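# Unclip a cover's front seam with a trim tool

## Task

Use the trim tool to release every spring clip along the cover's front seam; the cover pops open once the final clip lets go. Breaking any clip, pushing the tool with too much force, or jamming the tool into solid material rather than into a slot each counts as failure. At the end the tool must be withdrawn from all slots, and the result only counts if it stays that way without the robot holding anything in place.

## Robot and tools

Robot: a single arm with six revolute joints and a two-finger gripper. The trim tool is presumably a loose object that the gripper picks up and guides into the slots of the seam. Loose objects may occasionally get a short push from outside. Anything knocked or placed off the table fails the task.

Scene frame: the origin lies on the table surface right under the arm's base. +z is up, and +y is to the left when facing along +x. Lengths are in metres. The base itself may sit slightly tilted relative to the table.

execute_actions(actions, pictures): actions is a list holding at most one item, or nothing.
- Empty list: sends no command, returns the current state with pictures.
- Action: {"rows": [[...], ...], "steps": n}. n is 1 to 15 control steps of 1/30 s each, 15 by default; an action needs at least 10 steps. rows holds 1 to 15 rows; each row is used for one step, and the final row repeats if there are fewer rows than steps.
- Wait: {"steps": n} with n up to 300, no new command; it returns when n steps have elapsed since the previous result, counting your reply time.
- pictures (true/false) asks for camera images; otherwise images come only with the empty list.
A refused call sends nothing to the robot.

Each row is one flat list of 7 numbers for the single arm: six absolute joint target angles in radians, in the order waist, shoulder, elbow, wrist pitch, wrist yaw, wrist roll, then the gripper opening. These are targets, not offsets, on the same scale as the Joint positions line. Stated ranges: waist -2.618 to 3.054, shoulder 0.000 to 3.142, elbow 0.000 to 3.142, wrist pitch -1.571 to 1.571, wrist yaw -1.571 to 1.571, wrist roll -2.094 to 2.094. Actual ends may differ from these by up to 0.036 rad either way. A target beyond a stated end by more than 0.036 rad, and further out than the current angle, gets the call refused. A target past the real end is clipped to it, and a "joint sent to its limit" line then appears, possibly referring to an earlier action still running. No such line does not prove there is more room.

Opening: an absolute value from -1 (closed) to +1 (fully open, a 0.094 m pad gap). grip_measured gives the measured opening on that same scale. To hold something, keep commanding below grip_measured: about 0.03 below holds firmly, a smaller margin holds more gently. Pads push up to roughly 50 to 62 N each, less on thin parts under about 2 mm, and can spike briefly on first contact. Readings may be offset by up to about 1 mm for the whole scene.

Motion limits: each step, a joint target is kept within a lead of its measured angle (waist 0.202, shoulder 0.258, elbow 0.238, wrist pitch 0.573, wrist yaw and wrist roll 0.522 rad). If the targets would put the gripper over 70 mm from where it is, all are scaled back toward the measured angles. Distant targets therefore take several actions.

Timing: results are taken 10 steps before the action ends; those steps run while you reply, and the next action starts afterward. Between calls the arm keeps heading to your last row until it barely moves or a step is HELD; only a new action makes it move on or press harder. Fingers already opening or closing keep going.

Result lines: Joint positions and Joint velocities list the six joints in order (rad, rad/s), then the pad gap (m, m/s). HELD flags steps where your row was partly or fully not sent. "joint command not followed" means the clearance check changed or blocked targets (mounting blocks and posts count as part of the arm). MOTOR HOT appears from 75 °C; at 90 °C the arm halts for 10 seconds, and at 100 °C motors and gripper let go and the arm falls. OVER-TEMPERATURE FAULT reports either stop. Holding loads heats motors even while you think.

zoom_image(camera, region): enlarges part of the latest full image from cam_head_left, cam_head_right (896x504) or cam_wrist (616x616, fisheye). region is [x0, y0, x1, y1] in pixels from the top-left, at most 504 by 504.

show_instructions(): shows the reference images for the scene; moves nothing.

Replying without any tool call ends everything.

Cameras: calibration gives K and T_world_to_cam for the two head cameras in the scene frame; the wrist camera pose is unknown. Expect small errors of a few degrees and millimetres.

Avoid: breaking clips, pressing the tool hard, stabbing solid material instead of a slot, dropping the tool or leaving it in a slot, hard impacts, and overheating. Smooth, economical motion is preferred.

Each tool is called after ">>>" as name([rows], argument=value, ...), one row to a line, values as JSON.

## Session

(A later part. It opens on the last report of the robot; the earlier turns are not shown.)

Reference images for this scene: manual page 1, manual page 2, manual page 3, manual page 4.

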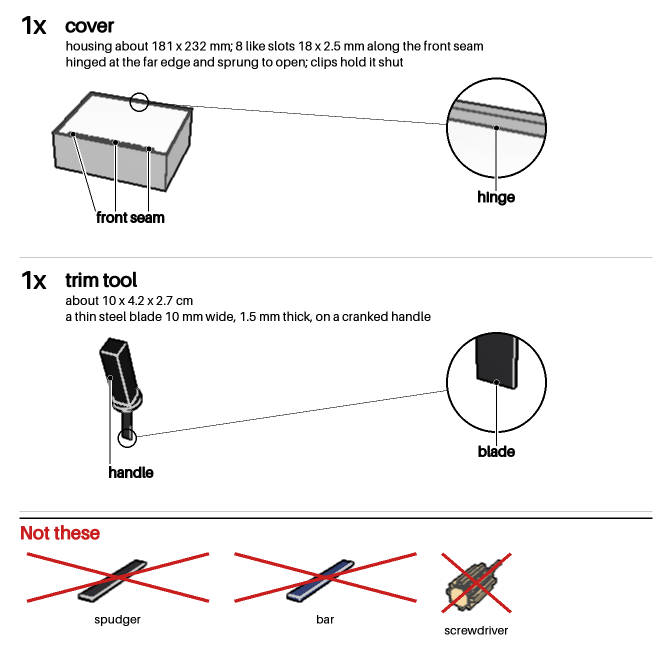

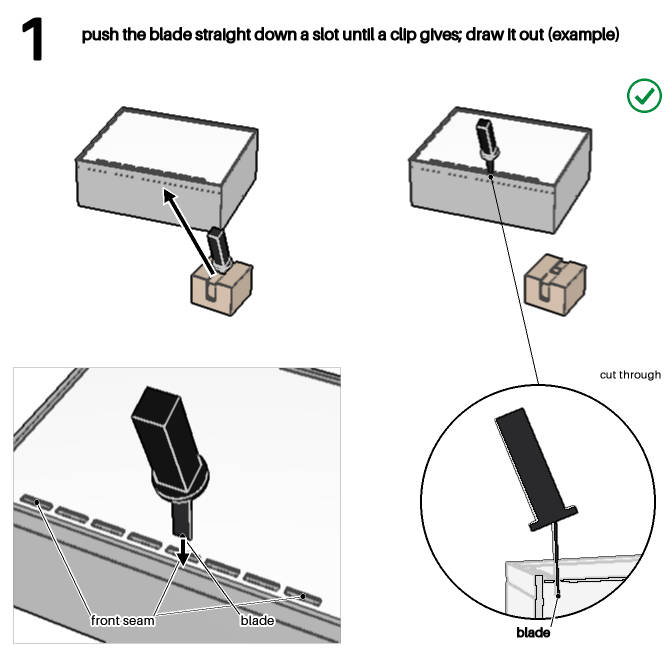

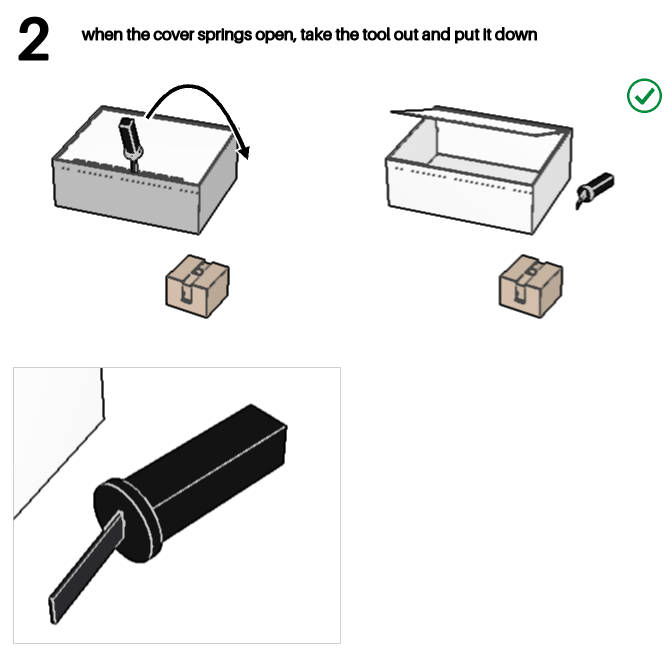

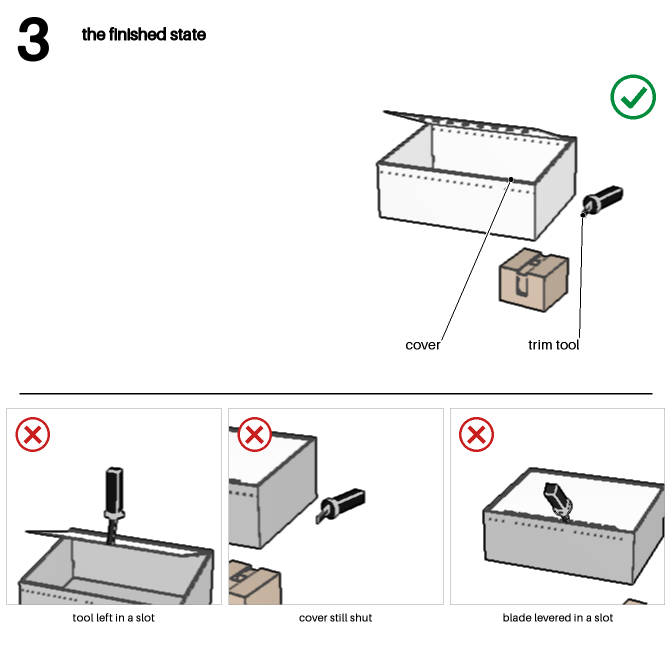

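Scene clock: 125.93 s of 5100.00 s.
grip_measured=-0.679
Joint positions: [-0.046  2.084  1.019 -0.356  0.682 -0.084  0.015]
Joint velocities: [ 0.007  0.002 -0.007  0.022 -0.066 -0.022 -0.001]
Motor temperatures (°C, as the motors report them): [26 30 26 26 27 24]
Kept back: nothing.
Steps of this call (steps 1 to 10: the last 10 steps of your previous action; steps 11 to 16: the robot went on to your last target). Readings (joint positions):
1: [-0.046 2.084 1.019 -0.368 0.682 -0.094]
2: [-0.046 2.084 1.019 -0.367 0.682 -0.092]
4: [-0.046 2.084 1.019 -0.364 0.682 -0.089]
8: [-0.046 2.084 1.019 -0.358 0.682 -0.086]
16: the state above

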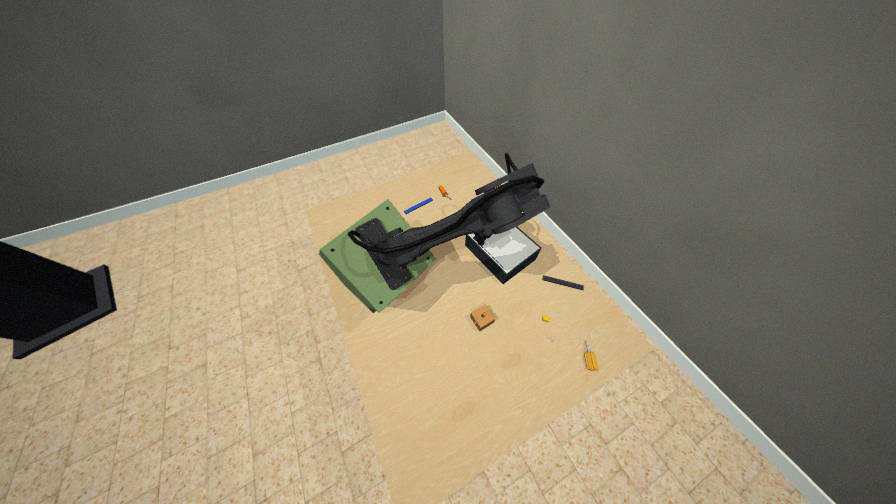

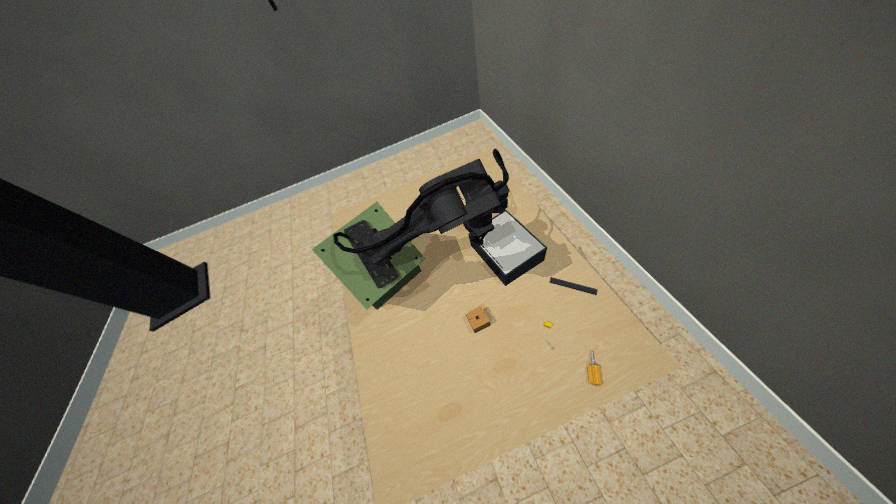

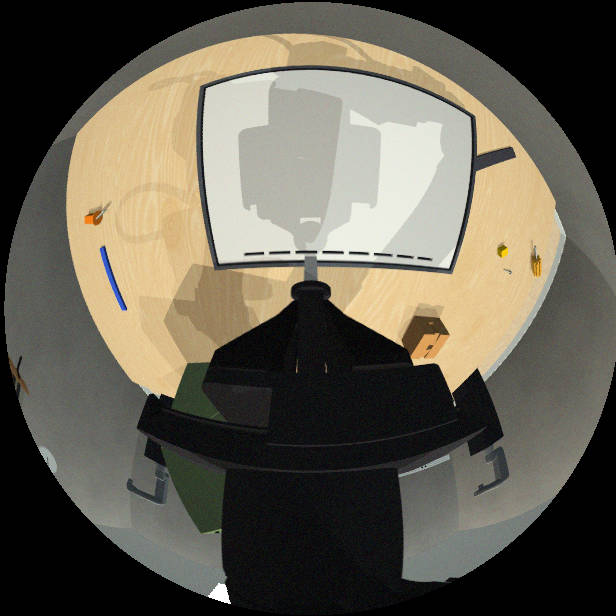

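>>> execute_actions([
  {"rows":[[-0.046,2.084,1.019,-0.344,0.682,-0.084,-0.72],[-0.046,2.084,1.019,-0.338,0.682,-0.084,-0.72],[-0.046,2.084,1.019,-0.332,0.682,-0.084,-0.72],[-0.046,2.084,1.019,-0.327,0.682,-0.084,-0.72],[-0.046,2.084,1.019,-0.323,0.682,-0.084,-0.72],[-0.046,2.096,1.019,-0.321,0.682,-0.084,-0.72],[-0.046,2.106,1.019,-0.321,0.682,-0.084,-0.72],[-0.046,2.111,1.019,-0.321,0.682,-0.084,-0.72],[-0.046,2.113,1.019,-0.321,0.682,-0.084,-0.72],[-0.046,2.113,1.019,-0.321,0.682,-0.084,-0.72],[-0.046,2.111,1.019,-0.321,0.682,-0.084,-0.72],[-0.046,2.108,1.019,-0.321,0.682,-0.084,-0.72],[-0.046,2.106,1.019,-0.321,0.682,-0.084,-0.72]],"steps":15},
])

>>> execute_actions([
  {"steps":18},
], pictures=true)

>>> zoom_image(camera="cam_wrist", region=[281, 237, 341, 277])

Scene clock: 126.90 s of 5100.00 s.
grip_measured=-0.679
Joint positions: [-0.046  2.084  1.019 -0.351  0.682 -0.084  0.015]
Joint velocities: [ 0.002 -0.007 -0.007  0.051 -0.037 -0.051 -0.   ]
Motor temperatures (°C, as the motors report them): [26 30 26 26 27 24]
Steps of this call (steps 1 to 15: the robot went on to your last target; steps 16 to 24: nothing new was sent; steps 25 to 29: the first 5 steps of this action). Readings (joint positions):
25: [-0.046 2.084 1.019 -0.355 0.682 -0.084]
26: [-0.046 2.084 1.019 -0.355 0.682 -0.084]
28: [-0.046 2.084 1.019 -0.353 0.682 -0.084]
29: the state above

Scene clock: 127.50 s of 5100.00 s.
grip_measured=-0.679
Joint positions: [-0.046  2.093  1.019 -0.333  0.682 -0.084  0.015]
Joint velocities: [-0.002 -0.007  0.002 -0.051 -0.051 -0.007 -0.001]
Motor temperatures (°C, as the motors report them): [26 30 26 26 27 24]
Kept back: nothing.
Steps of this call (steps 1 to 10: the last 10 steps of your previous action; steps 11 to 18: the robot went on to your last target). Readings (joint positions):
1: [-0.046 2.084 1.019 -0.348 0.682 -0.084]
2: [-0.046 2.084 1.019 -0.346 0.682 -0.084]
4: [-0.046 2.087 1.019 -0.341 0.682 -0.084]
8: [-0.046 2.093 1.019 -0.333 0.682 -0.084]
18: the state above

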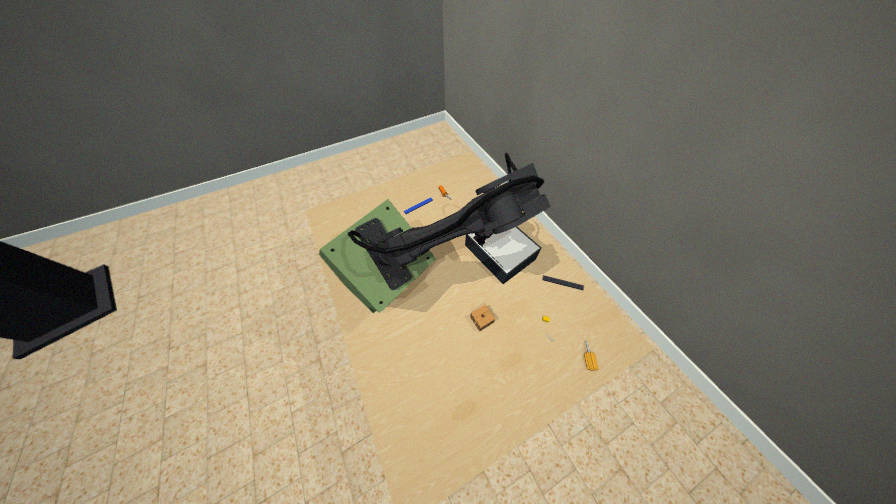

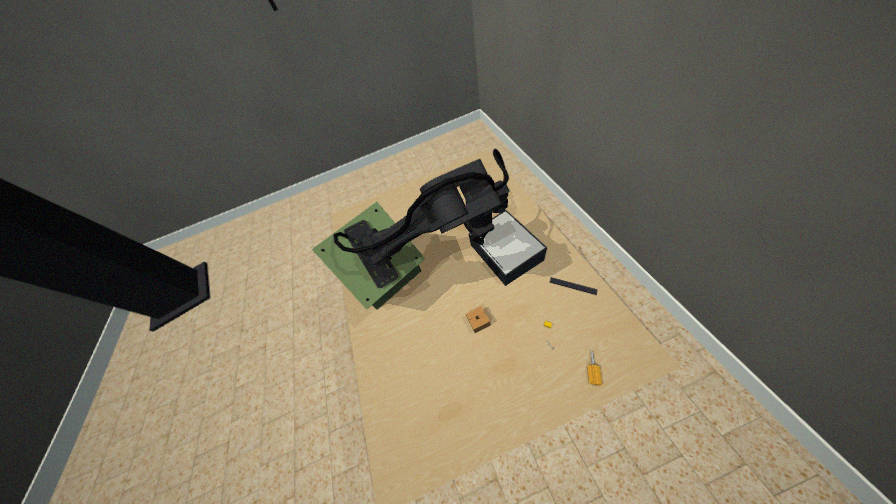

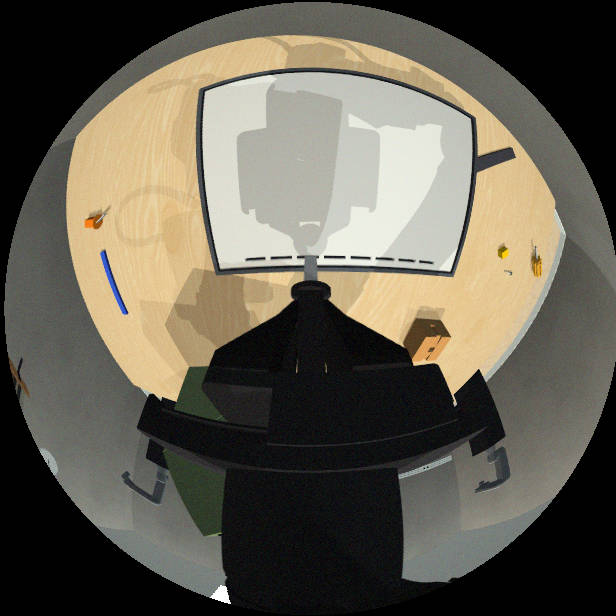

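Region (281, 237, 341, 277) of cam_wrist's 616x616 image, scaled by 8.400, with more detail than that image has.

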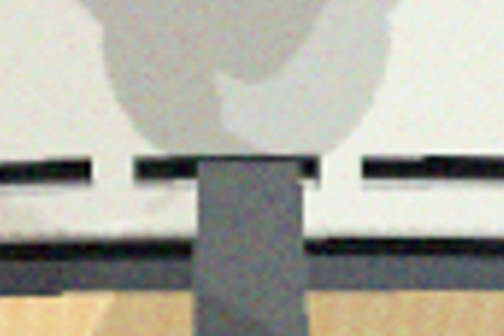

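>>> execute_actions([
  {"rows":[[-0.046,2.093,1.019,-0.333,0.682,-0.084,-0.72],[-0.046,2.105,1.019,-0.327,0.682,-0.084,-0.72],[-0.046,2.115,1.019,-0.323,0.682,-0.084,-0.72],[-0.046,2.120,1.019,-0.320,0.682,-0.084,-0.72],[-0.046,2.123,1.019,-0.318,0.682,-0.084,-0.72],[-0.046,2.126,1.019,-0.316,0.682,-0.084,-0.72],[-0.046,2.129,1.019,-0.314,0.682,-0.084,-0.72],[-0.046,2.132,1.019,-0.313,0.682,-0.084,-0.72],[-0.046,2.135,1.019,-0.312,0.682,-0.084,-0.72],[-0.046,2.138,1.019,-0.311,0.682,-0.084,-0.72],[-0.046,2.141,1.019,-0.310,0.682,-0.084,-0.72],[-0.046,2.143,1.019,-0.310,0.682,-0.084,-0.72]],"steps":14},
])

>>> execute_actions([
  {"steps":20},
], pictures=true)

>>> zoom_image(camera="cam_wrist", region=[281, 237, 341, 277])

Scene clock: 128.43 s of 5100.00 s.
grip_measured=-0.679
Joint positions: [-0.046  2.094  1.019 -0.333  0.682 -0.084  0.015]
Joint velocities: [-0.002  0.032 -0.007  0.051  0.037 -0.051  0.   ]
Motor temperatures (°C, as the motors report them): [26 30 26 26 27 24]
Steps of this call (steps 1 to 15: the robot went on to your last target; steps 16 to 24: nothing new was sent; steps 25 to 28: the first 4 steps of this action). Readings (joint positions):
25: [-0.046 2.093 1.019 -0.333 0.682 -0.084]
26: [-0.046 2.093 1.019 -0.333 0.682 -0.084]
28: the state above

Scene clock: 129.10 s of 5100.00 s.
grip_measured=-0.679
Joint positions: [-0.046  2.121  1.019 -0.302  0.682 -0.084  0.015]
Joint velocities: [-0.002  0.002  0.002  0.022  0.051 -0.007 -0.   ]
Motor temperatures (°C, as the motors report them): [26 30 26 26 27 24]
Kept back: nothing.
Steps of this call (steps 1 to 10: the last 10 steps of your previous action; steps 11 to 20: the robot went on to your last target). Readings (joint positions):
1: [-0.046 2.096 1.019 -0.331 0.682 -0.084]
2: [-0.046 2.099 1.019 -0.328 0.682 -0.084]
4: [-0.046 2.106 1.019 -0.321 0.682 -0.084]
8: [-0.046 2.117 1.019 -0.308 0.682 -0.084]
20: the state above

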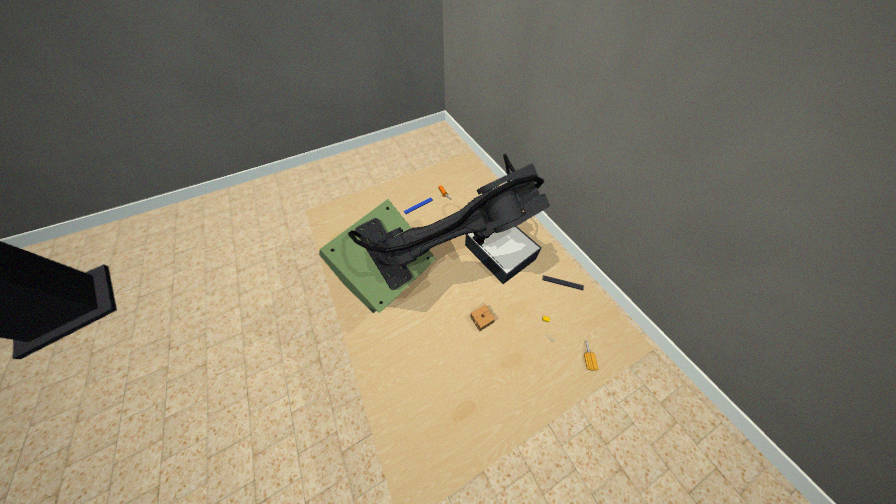

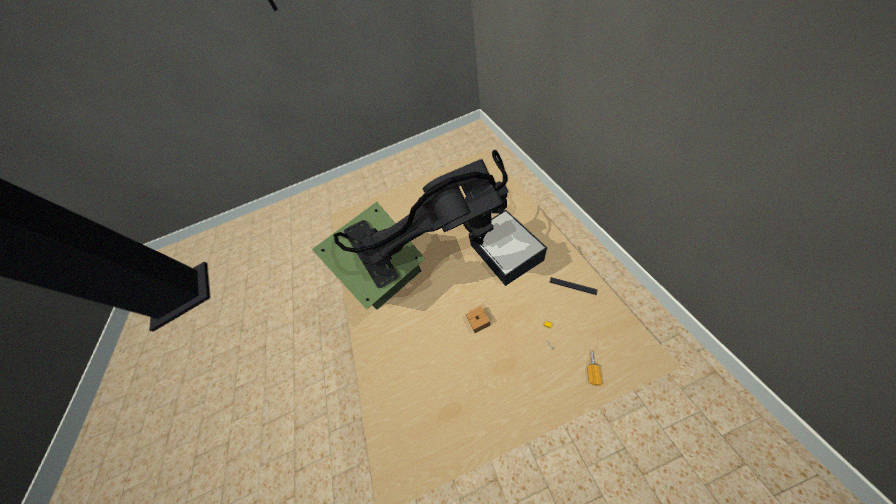

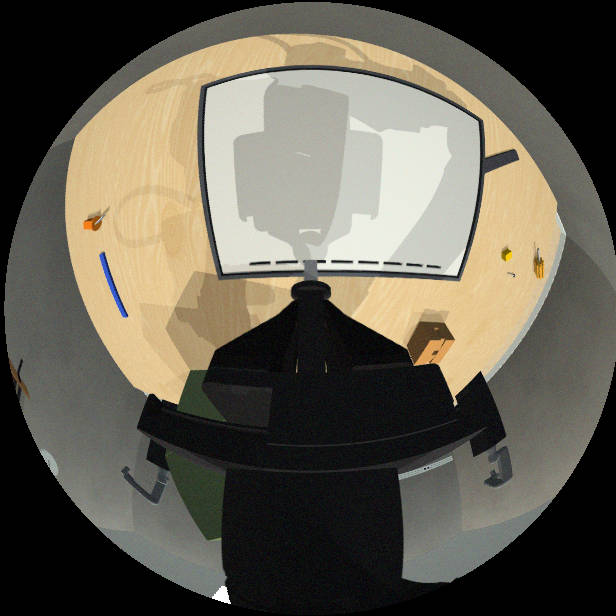

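Region (281, 237, 341, 277) of cam_wrist's 616x616 image, scaled by 8.400, with more detail than that image has.

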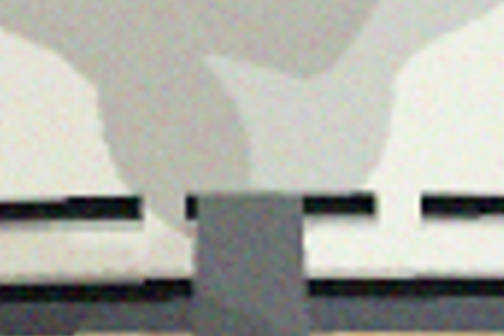

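>>> execute_actions([
  {"rows":[[-0.046,2.102,1.019,-0.315,0.682,-0.084,-0.72],[-0.046,2.097,1.019,-0.320,0.682,-0.084,-0.72],[-0.046,2.092,1.019,-0.326,0.682,-0.084,-0.72],[-0.046,2.087,1.019,-0.332,0.682,-0.084,-0.72],[-0.046,2.082,1.019,-0.338,0.682,-0.084,-0.72],[-0.046,2.077,1.019,-0.344,0.682,-0.084,-0.72],[-0.046,2.072,1.019,-0.350,0.682,-0.084,-0.72],[-0.046,2.067,1.019,-0.356,0.682,-0.084,-0.72],[-0.046,2.063,1.019,-0.362,0.682,-0.084,-0.72],[-0.046,2.061,1.019,-0.368,0.682,-0.084,-0.72],[-0.046,2.061,1.019,-0.373,0.682,-0.084,-0.72],[-0.046,2.061,1.019,-0.376,0.682,-0.084,-0.72]],"steps":15},
])

>>> execute_actions([
  {"steps":18},
], pictures=true)

>>> zoom_image(camera="cam_wrist", region=[281, 237, 341, 277])

Scene clock: 131.17 s of 5100.00 s.
grip_measured=-0.679
Joint positions: [-0.046  2.112  1.019 -0.308  0.682 -0.084  0.015]
Joint velocities: [ 0.002 -0.129  0.002 -0.139 -0.007 -0.051  0.   ]
Motor temperatures (°C, as the motors report them): [26 30 26 26 27 24]
Steps of this call (steps 1 to 15: the robot went on to your last target; steps 16 to 57: nothing new was sent; steps 58 to 62: the first 5 steps of this action). Readings (joint positions):
58: [-0.046 2.121 1.019 -0.302 0.682 -0.084]
59: [-0.046 2.121 1.019 -0.302 0.682 -0.084]
61: [-0.046 2.116 1.019 -0.304 0.682 -0.084]
62: the state above

Scene clock: 131.77 s of 5100.00 s.
grip_measured=-0.679
Joint positions: [-0.046  2.078  1.019 -0.357  0.682 -0.084  0.015]
Joint velocities: [-0.002 -0.002  0.007  0.022 -0.037 -0.022  0.001]
Motor temperatures (°C, as the motors report them): [26 30 26 26 27 24]
Kept back: nothing.
Steps of this call (steps 1 to 10: the last 10 steps of your previous action; steps 11 to 18: the robot went on to your last target). Readings (joint positions):
1: [-0.046 2.107 1.019 -0.311 0.682 -0.084]
2: [-0.046 2.102 1.019 -0.317 0.682 -0.084]
4: [-0.046 2.092 1.019 -0.329 0.682 -0.084]
8: [-0.046 2.078 1.019 -0.344 0.682 -0.084]
18: the state above

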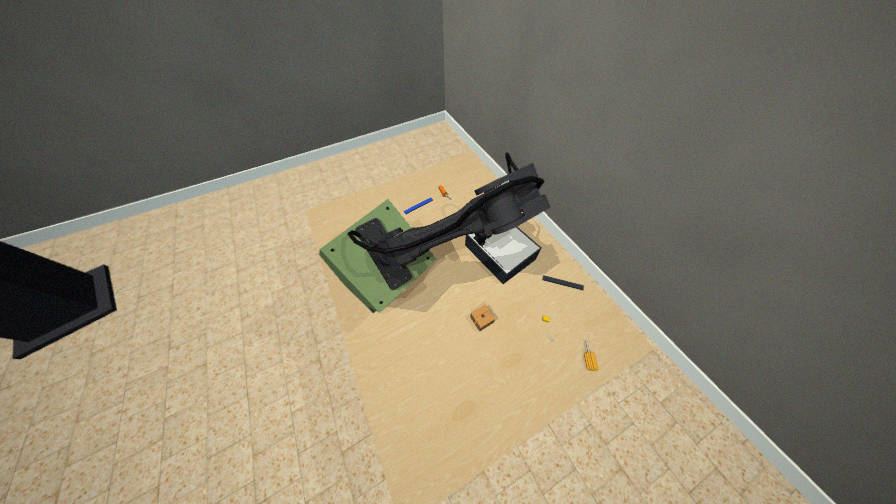

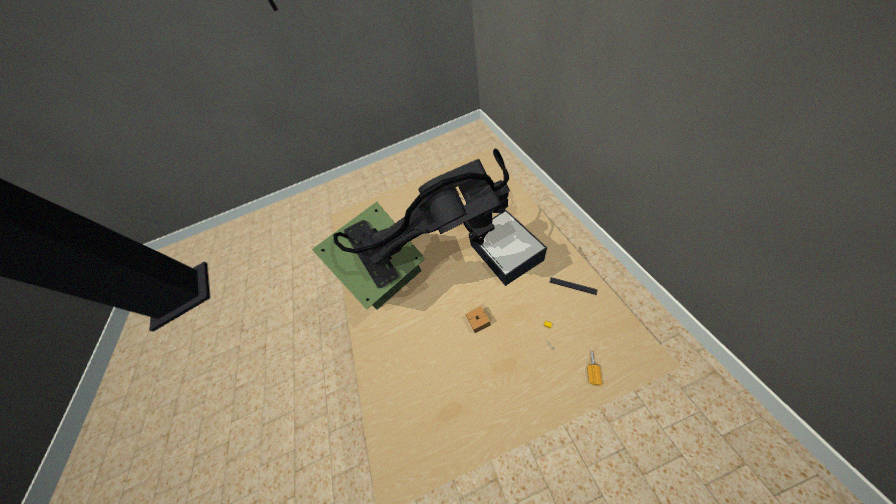

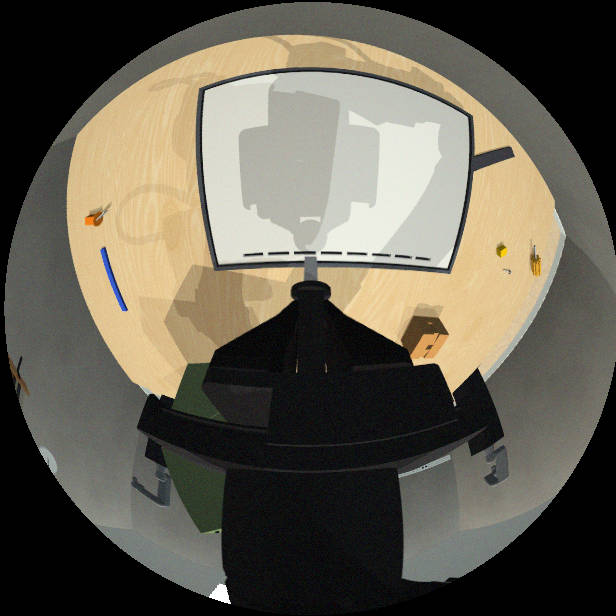

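Region (281, 237, 341, 277) of cam_wrist's 616x616 image, scaled by 8.400, with more detail than that image has.

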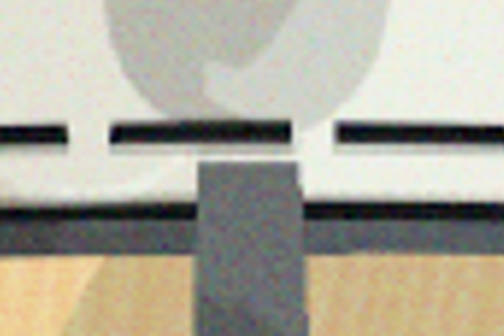

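>>> execute_actions([
  {"rows":[[-0.031,2.078,1.019,-0.357,0.685,-0.074,-0.72],[-0.025,2.082,1.019,-0.357,0.688,-0.066,-0.72],[-0.019,2.090,1.019,-0.357,0.690,-0.059,-0.72],[-0.013,2.098,1.019,-0.357,0.692,-0.052,-0.72],[-0.007,2.105,1.019,-0.357,0.694,-0.045,-0.72],[-0.001,2.112,1.019,-0.357,0.696,-0.038,-0.72],[0.005,2.118,1.019,-0.357,0.698,-0.031,-0.72],[0.010,2.124,1.019,-0.357,0.699,-0.024,-0.72],[0.015,2.129,1.019,-0.357,0.699,-0.018,-0.72],[0.020,2.133,1.019,-0.357,0.699,-0.013,-0.72],[0.020,2.136,1.019,-0.357,0.699,-0.013,-0.72]],"steps":15},
])

>>> execute_actions([
  {"steps":22},
], pictures=true)

>>> zoom_image(camera="cam_wrist", region=[281, 237, 341, 277])

Scene clock: 133.17 s of 5100.00 s.
grip_measured=-0.679
Joint positions: [-0.041  2.079  1.019 -0.358  0.683 -0.072  0.015]
Joint velocities: [ 0.095  0.037 -0.002  0.066  0.066  0.11  -0.   ]
Motor temperatures (°C, as the motors report them): [26 30 26 26 27 24]
Steps of this call (steps 1 to 15: the robot went on to your last target; steps 16 to 37: nothing new was sent; steps 38 to 42: the first 5 steps of this action). Readings (joint positions):
38: [-0.046 2.078 1.019 -0.358 0.682 -0.084]
39: [-0.046 2.078 1.019 -0.358 0.682 -0.082]
41: [-0.044 2.078 1.019 -0.358 0.682 -0.076]
42: the state above

Scene clock: 133.90 s of 5100.00 s.
grip_measured=-0.679
Joint positions: [ 0.004  2.124  1.019 -0.358  0.688 -0.022  0.015]
Joint velocities: [-0.012 -0.007 -0.007 -0.037 -0.037 -0.022 -0.   ]
Motor temperatures (°C, as the motors report them): [26 30 26 26 27 24]
Kept back: nothing.
Steps of this call (steps 1 to 10: the last 10 steps of your previous action; steps 11 to 22: the robot went on to your last target). Readings (joint positions):
1: [-0.036 2.081 1.019 -0.358 0.684 -0.067]
2: [-0.030 2.086 1.019 -0.358 0.686 -0.062]
4: [-0.017 2.099 1.019 -0.358 0.687 -0.050]
8: [0.003 2.122 1.019 -0.358 0.687 -0.034]
22: the state above

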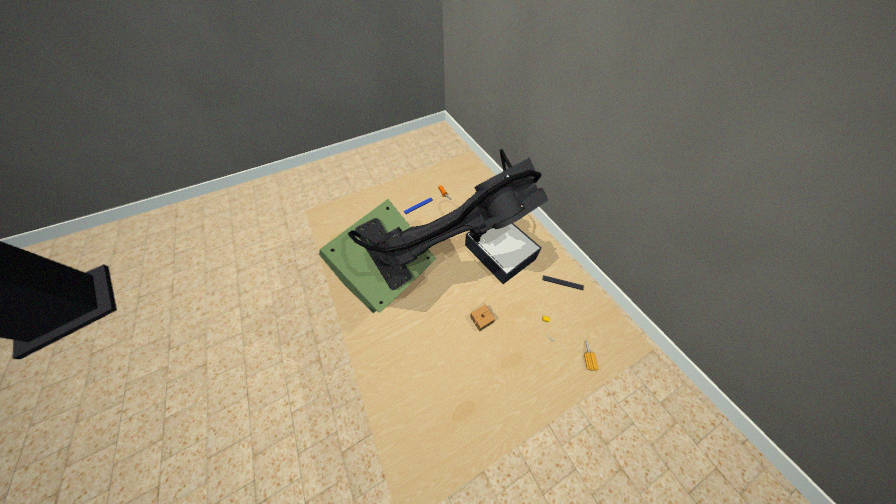

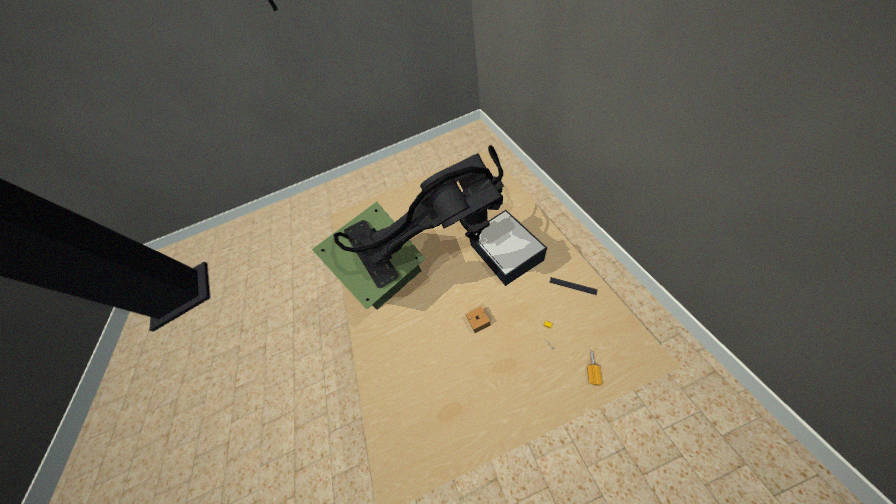

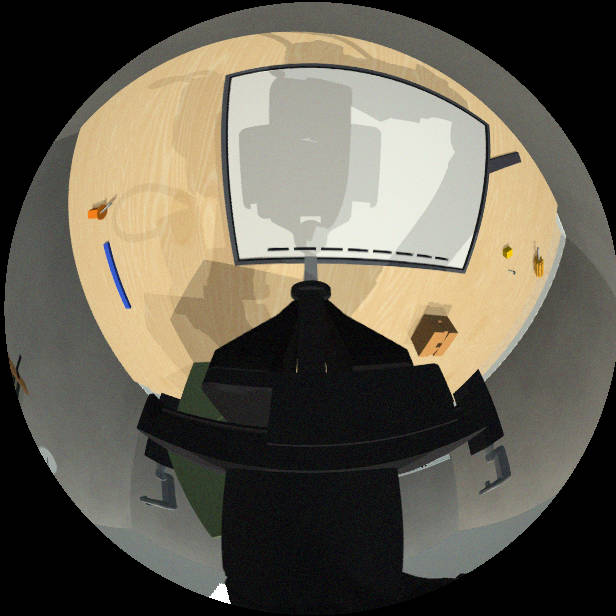

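Region (281, 237, 341, 277) of cam_wrist's 616x616 image, scaled by 8.400, with more detail than that image has.

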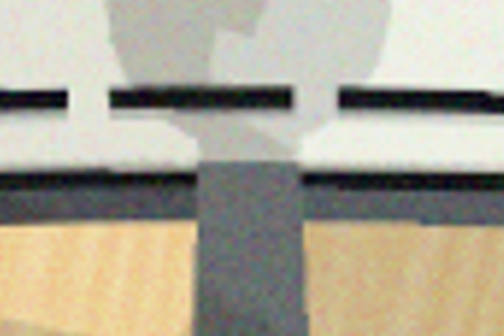

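>>> execute_actions([
  {"rows":[[0.004,2.124,1.019,-0.348,0.688,-0.016,-0.72],[0.004,2.136,1.019,-0.343,0.688,-0.012,-0.72],[0.004,2.144,1.019,-0.339,0.688,-0.009,-0.72],[0.004,2.146,1.019,-0.336,0.688,-0.007,-0.72],[0.004,2.145,1.019,-0.333,0.688,-0.007,-0.72],[0.004,2.143,1.019,-0.330,0.688,-0.007,-0.72],[0.004,2.142,1.019,-0.329,0.688,-0.007,-0.72]],"steps":12},
])

>>> execute_actions([
  {"steps":16},
], pictures=true)

>>> zoom_image(camera="cam_wrist", region=[281, 237, 341, 277])

Scene clock: 134.73 s of 5100.00 s.
grip_measured=-0.679
Joint positions: [ 0.004  2.124  1.019 -0.358  0.688 -0.022  0.015]
Joint velocities: [-0.007 -0.002  0.007 -0.007  0.022  0.037  0.001]
Motor temperatures (°C, as the motors report them): [26 30 26 26 27 24]
Steps of this call (steps 1 to 15: the robot went on to your last target; steps 16 to 23: nothing new was sent; steps 24 to 25: the first 2 steps of this action). Readings (joint positions):
24: [0.004 2.124 1.019 -0.358 0.688 -0.022]
25: the state above

Scene clock: 135.27 s of 5100.00 s.
grip_measured=-0.679
Joint positions: [ 0.004  2.124  1.019 -0.346  0.688 -0.017  0.015]
Joint velocities: [ 0.002 -0.007  0.002  0.007 -0.022 -0.037  0.   ]
Motor temperatures (°C, as the motors report them): [26 30 26 26 27 24]
Kept back: nothing.
Steps of this call (steps 1 to 10: the last 10 steps of your previous action; steps 11 to 16: the robot went on to your last target). Readings (joint positions):
1: [0.004 2.124 1.019 -0.358 0.688 -0.021]
2: [0.004 2.124 1.019 -0.357 0.688 -0.020]
4: [0.004 2.124 1.019 -0.354 0.688 -0.019]
8: [0.004 2.124 1.019 -0.349 0.688 -0.017]
16: the state above

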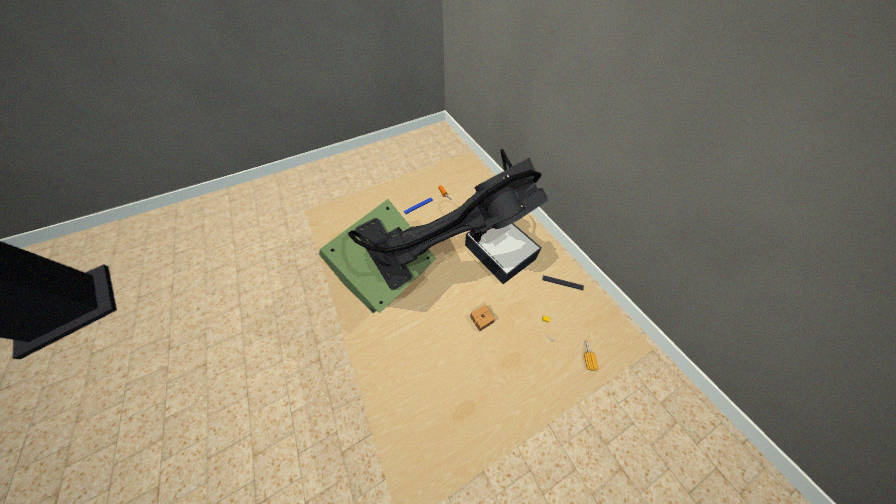

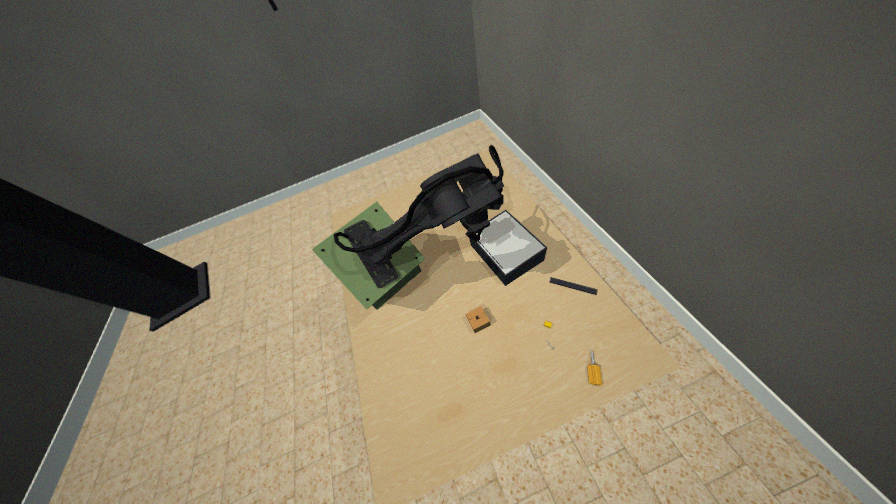

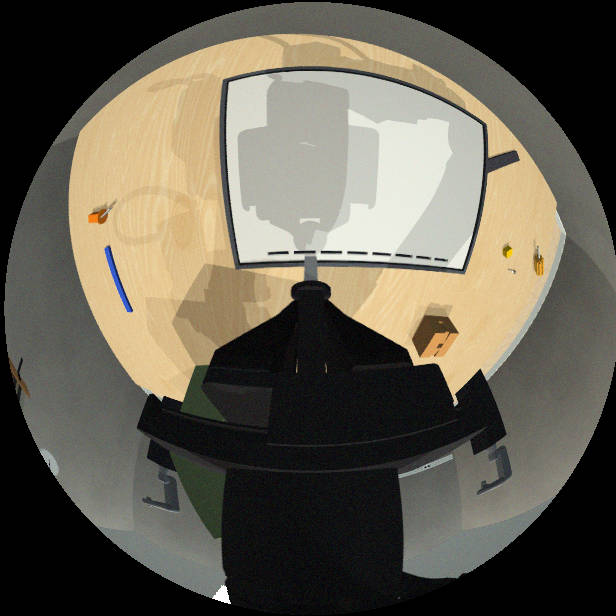

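Region (281, 237, 341, 277) of cam_wrist's 616x616 image, scaled by 8.400, with more detail than that image has.

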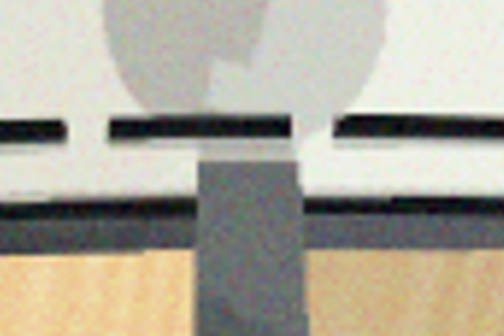

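>>> execute_actions([
  {"rows":[[0.016,2.124,1.019,-0.336,0.688,-0.017,-0.72],[0.021,2.124,1.019,-0.331,0.688,-0.017,-0.72],[0.024,2.124,1.019,-0.327,0.688,-0.017,-0.72],[0.024,2.124,1.019,-0.323,0.688,-0.017,-0.72],[0.024,2.124,1.019,-0.320,0.688,-0.017,-0.72],[0.024,2.136,1.019,-0.319,0.688,-0.017,-0.72],[0.024,2.146,1.019,-0.319,0.688,-0.017,-0.72],[0.024,2.151,1.019,-0.319,0.688,-0.017,-0.72],[0.024,2.153,1.019,-0.319,0.688,-0.017,-0.72],[0.024,2.153,1.019,-0.319,0.688,-0.017,-0.72],[0.024,2.151,1.019,-0.319,0.688,-0.017,-0.72],[0.024,2.148,1.019,-0.319,0.688,-0.017,-0.72],[0.024,2.146,1.019,-0.319,0.688,-0.017,-0.72]],"steps":15},
])

>>> execute_actions([
  {"steps":18},
], pictures=true)

>>> zoom_image(camera="cam_wrist", region=[281, 237, 341, 277])

Scene clock: 136.07 s of 5100.00 s.
grip_measured=-0.679
Joint positions: [ 0.004  2.124  1.019 -0.343  0.688 -0.016  0.015]
Joint velocities: [ 0.002 -0.002 -0.007 -0.007 -0.037 -0.022 -0.   ]
Motor temperatures (°C, as the motors report them): [27 30 26 26 27 24]
Steps of this call (steps 1 to 15: the robot went on to your last target; steps 16 to 19: nothing new was sent; steps 20 to 24: the first 5 steps of this action). Readings (joint positions):
20: [0.004 2.124 1.019 -0.346 0.688 -0.016]
21: [0.004 2.124 1.019 -0.346 0.688 -0.016]
23: [0.004 2.124 1.019 -0.345 0.688 -0.016]
24: the state above

Scene clock: 136.67 s of 5100.00 s.
grip_measured=-0.679
Joint positions: [ 0.007  2.131  1.019 -0.334  0.69  -0.016  0.015]
Joint velocities: [-0.002 -0.002 -0.002 -0.007  0.037  0.037 -0.   ]
Motor temperatures (°C, as the motors report them): [27 30 26 26 27 24]
Kept back: nothing.
Steps of this call (steps 1 to 10: the last 10 steps of your previous action; steps 11 to 15: the robot went on to your last target; steps 16 to 18: nothing new was sent). Readings (joint positions):
1: [0.004 2.124 1.019 -0.342 0.688 -0.016]
2: [0.004 2.124 1.019 -0.340 0.688 -0.016]
4: [0.004 2.127 1.019 -0.337 0.688 -0.016]
8: [0.007 2.131 1.019 -0.334 0.690 -0.016]
18: the state above
The arm was judged still, so your last target was given up. Only a new action makes it travel on or press farther. Fingers that are still opening or closing keep moving.

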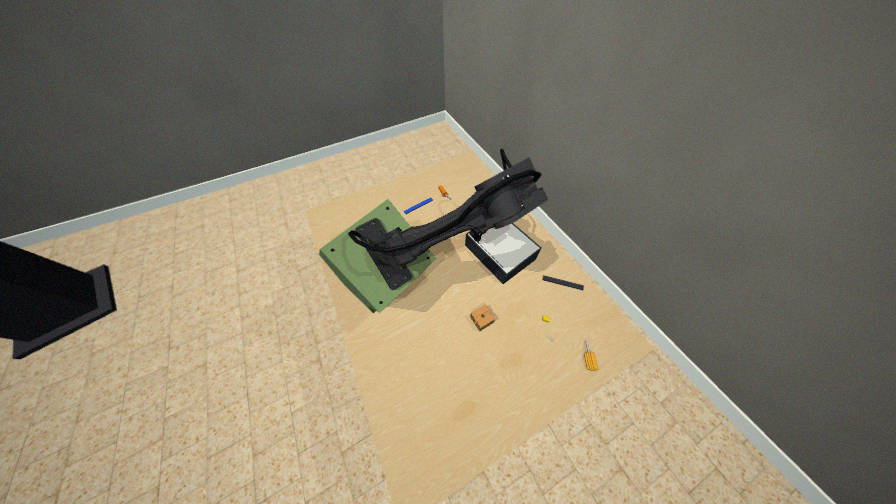

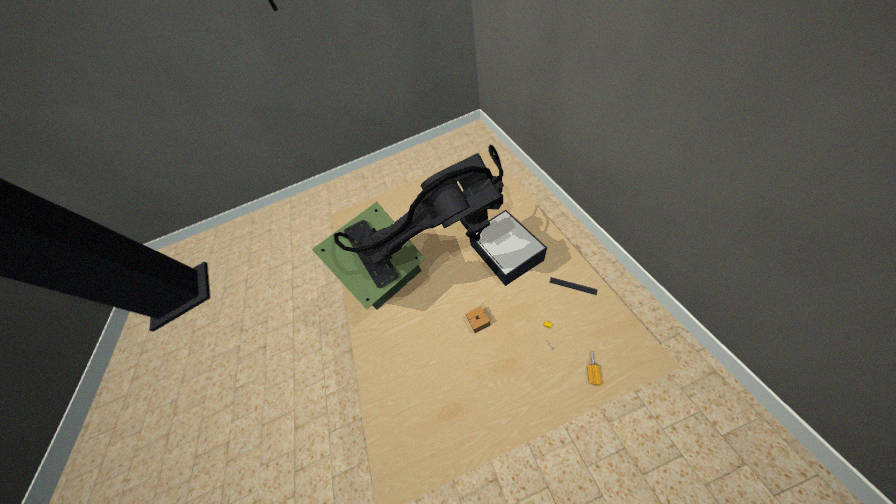

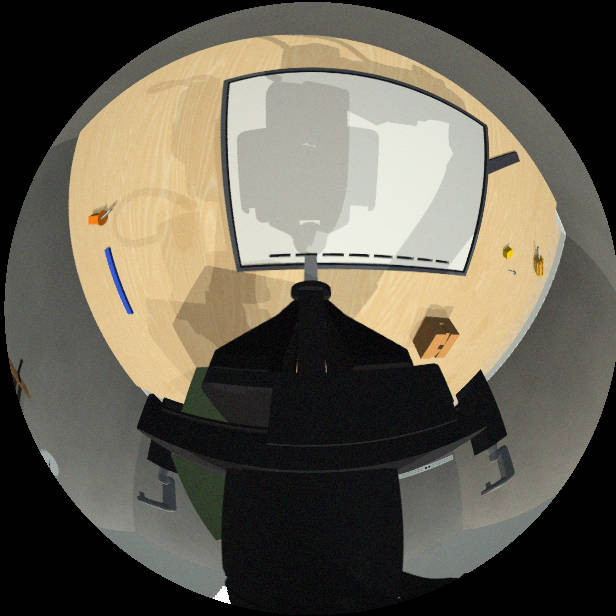

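Region (281, 237, 341, 277) of cam_wrist's 616x616 image, scaled by 8.400, with more detail than that image has.

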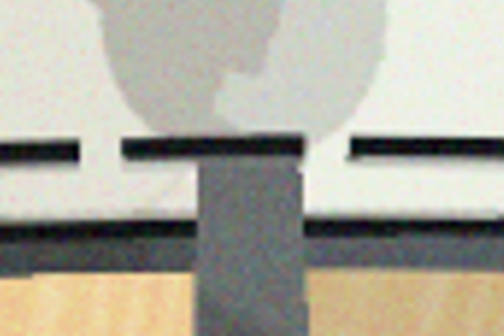

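>>> execute_actions([
  {"rows":[[0.020,2.131,1.019,-0.334,0.690,-0.016,-0.72],[0.025,2.131,1.019,-0.334,0.690,-0.016,-0.72],[0.027,2.131,1.019,-0.334,0.690,-0.016,-0.72],[0.027,2.131,1.019,-0.334,0.690,-0.016,-0.72],[0.027,2.131,1.019,-0.326,0.690,-0.016,-0.72],[0.027,2.131,1.019,-0.321,0.690,-0.016,-0.72],[0.027,2.131,1.019,-0.318,0.690,-0.016,-0.72],[0.027,2.131,1.019,-0.317,0.690,-0.016,-0.72]],"steps":13},
])

>>> execute_actions([
  {"steps":18},
], pictures=true)

>>> zoom_image(camera="cam_wrist", region=[281, 237, 341, 277])

Scene clock: 137.57 s of 5100.00 s.
grip_measured=-0.679
Joint positions: [ 0.007  2.131  1.019 -0.334  0.69  -0.016  0.015]
Joint velocities: [-0.007 -0.017  0.002 -0.037  0.022 -0.066 -0.   ]
Motor temperatures (°C, as the motors report them): [27 30 26 26 27 24]
Steps of this call (steps 1 to 24: nothing new was sent; steps 25 to 27: the first 3 steps of this action). Readings (joint positions):
25: [0.007 2.131 1.019 -0.334 0.690 -0.016]
26: [0.007 2.131 1.019 -0.334 0.690 -0.016]
27: the state above

Scene clock: 138.17 s of 5100.00 s.
grip_measured=-0.679
Joint positions: [ 0.007  2.131  1.019 -0.334  0.69  -0.016  0.015]
Joint velocities: [-0.002 -0.007 -0.002 -0.154  0.051  0.022 -0.001]
Motor temperatures (°C, as the motors report them): [27 30 26 26 27 24]
Kept back: nothing.
Steps of this call (steps 1 to 10: the last 10 steps of your previous action; steps 11 to 15: the robot went on to your last target; steps 16 to 18: nothing new was sent). Readings (joint positions):
1: [0.007 2.131 1.019 -0.334 0.690 -0.016]
2: [0.007 2.131 1.019 -0.334 0.690 -0.016]
4: [0.007 2.131 1.019 -0.334 0.690 -0.016]
8: [0.007 2.131 1.019 -0.334 0.690 -0.016]
18: the state above
The arm was judged still, so your last target was given up. Only a new action makes it travel on or press farther. Fingers that are still opening or closing keep moving.

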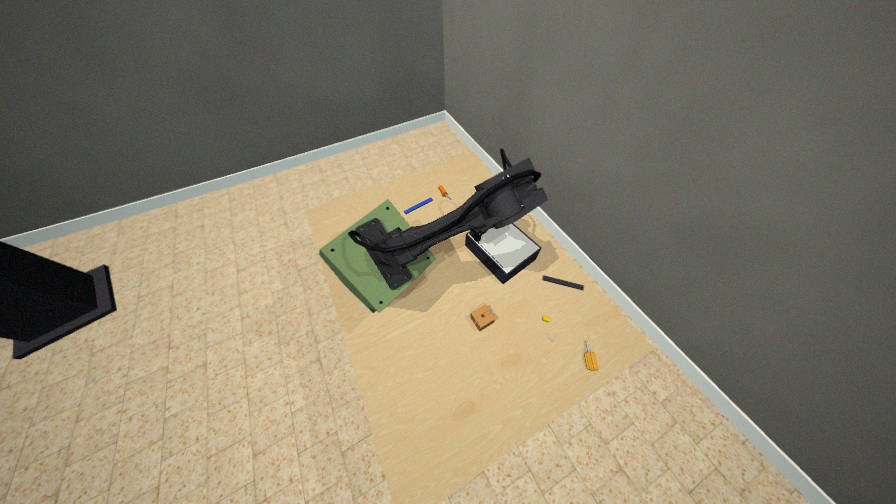

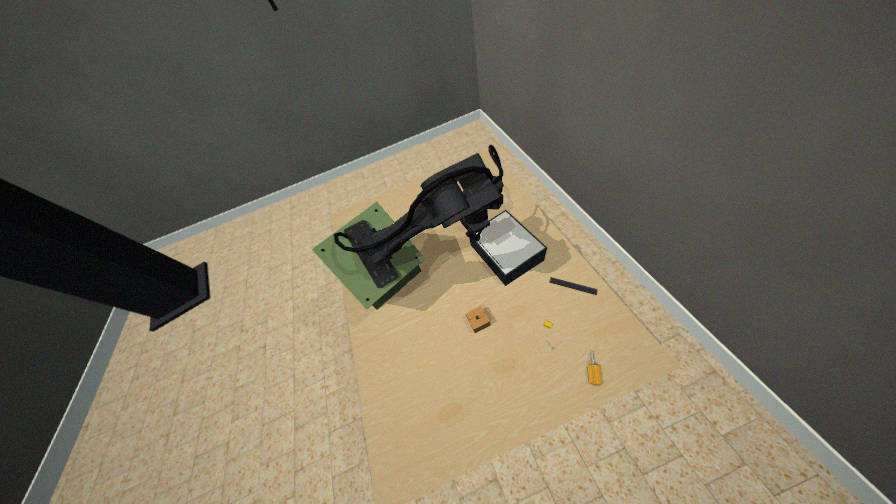

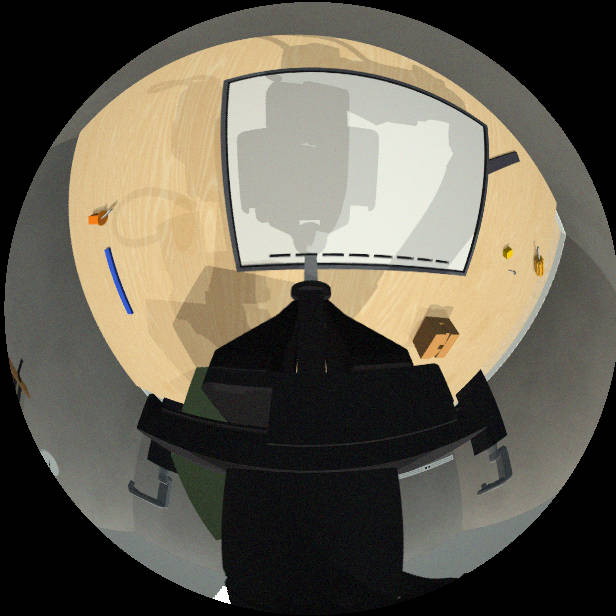

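Region (281, 237, 341, 277) of cam_wrist's 616x616 image, scaled by 8.400, with more detail than that image has.

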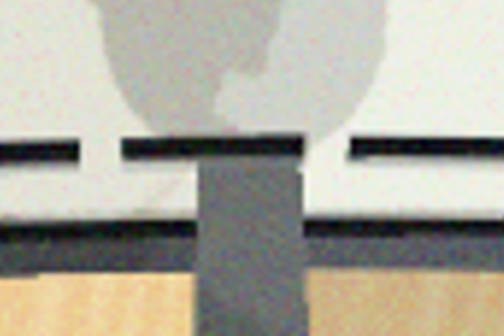

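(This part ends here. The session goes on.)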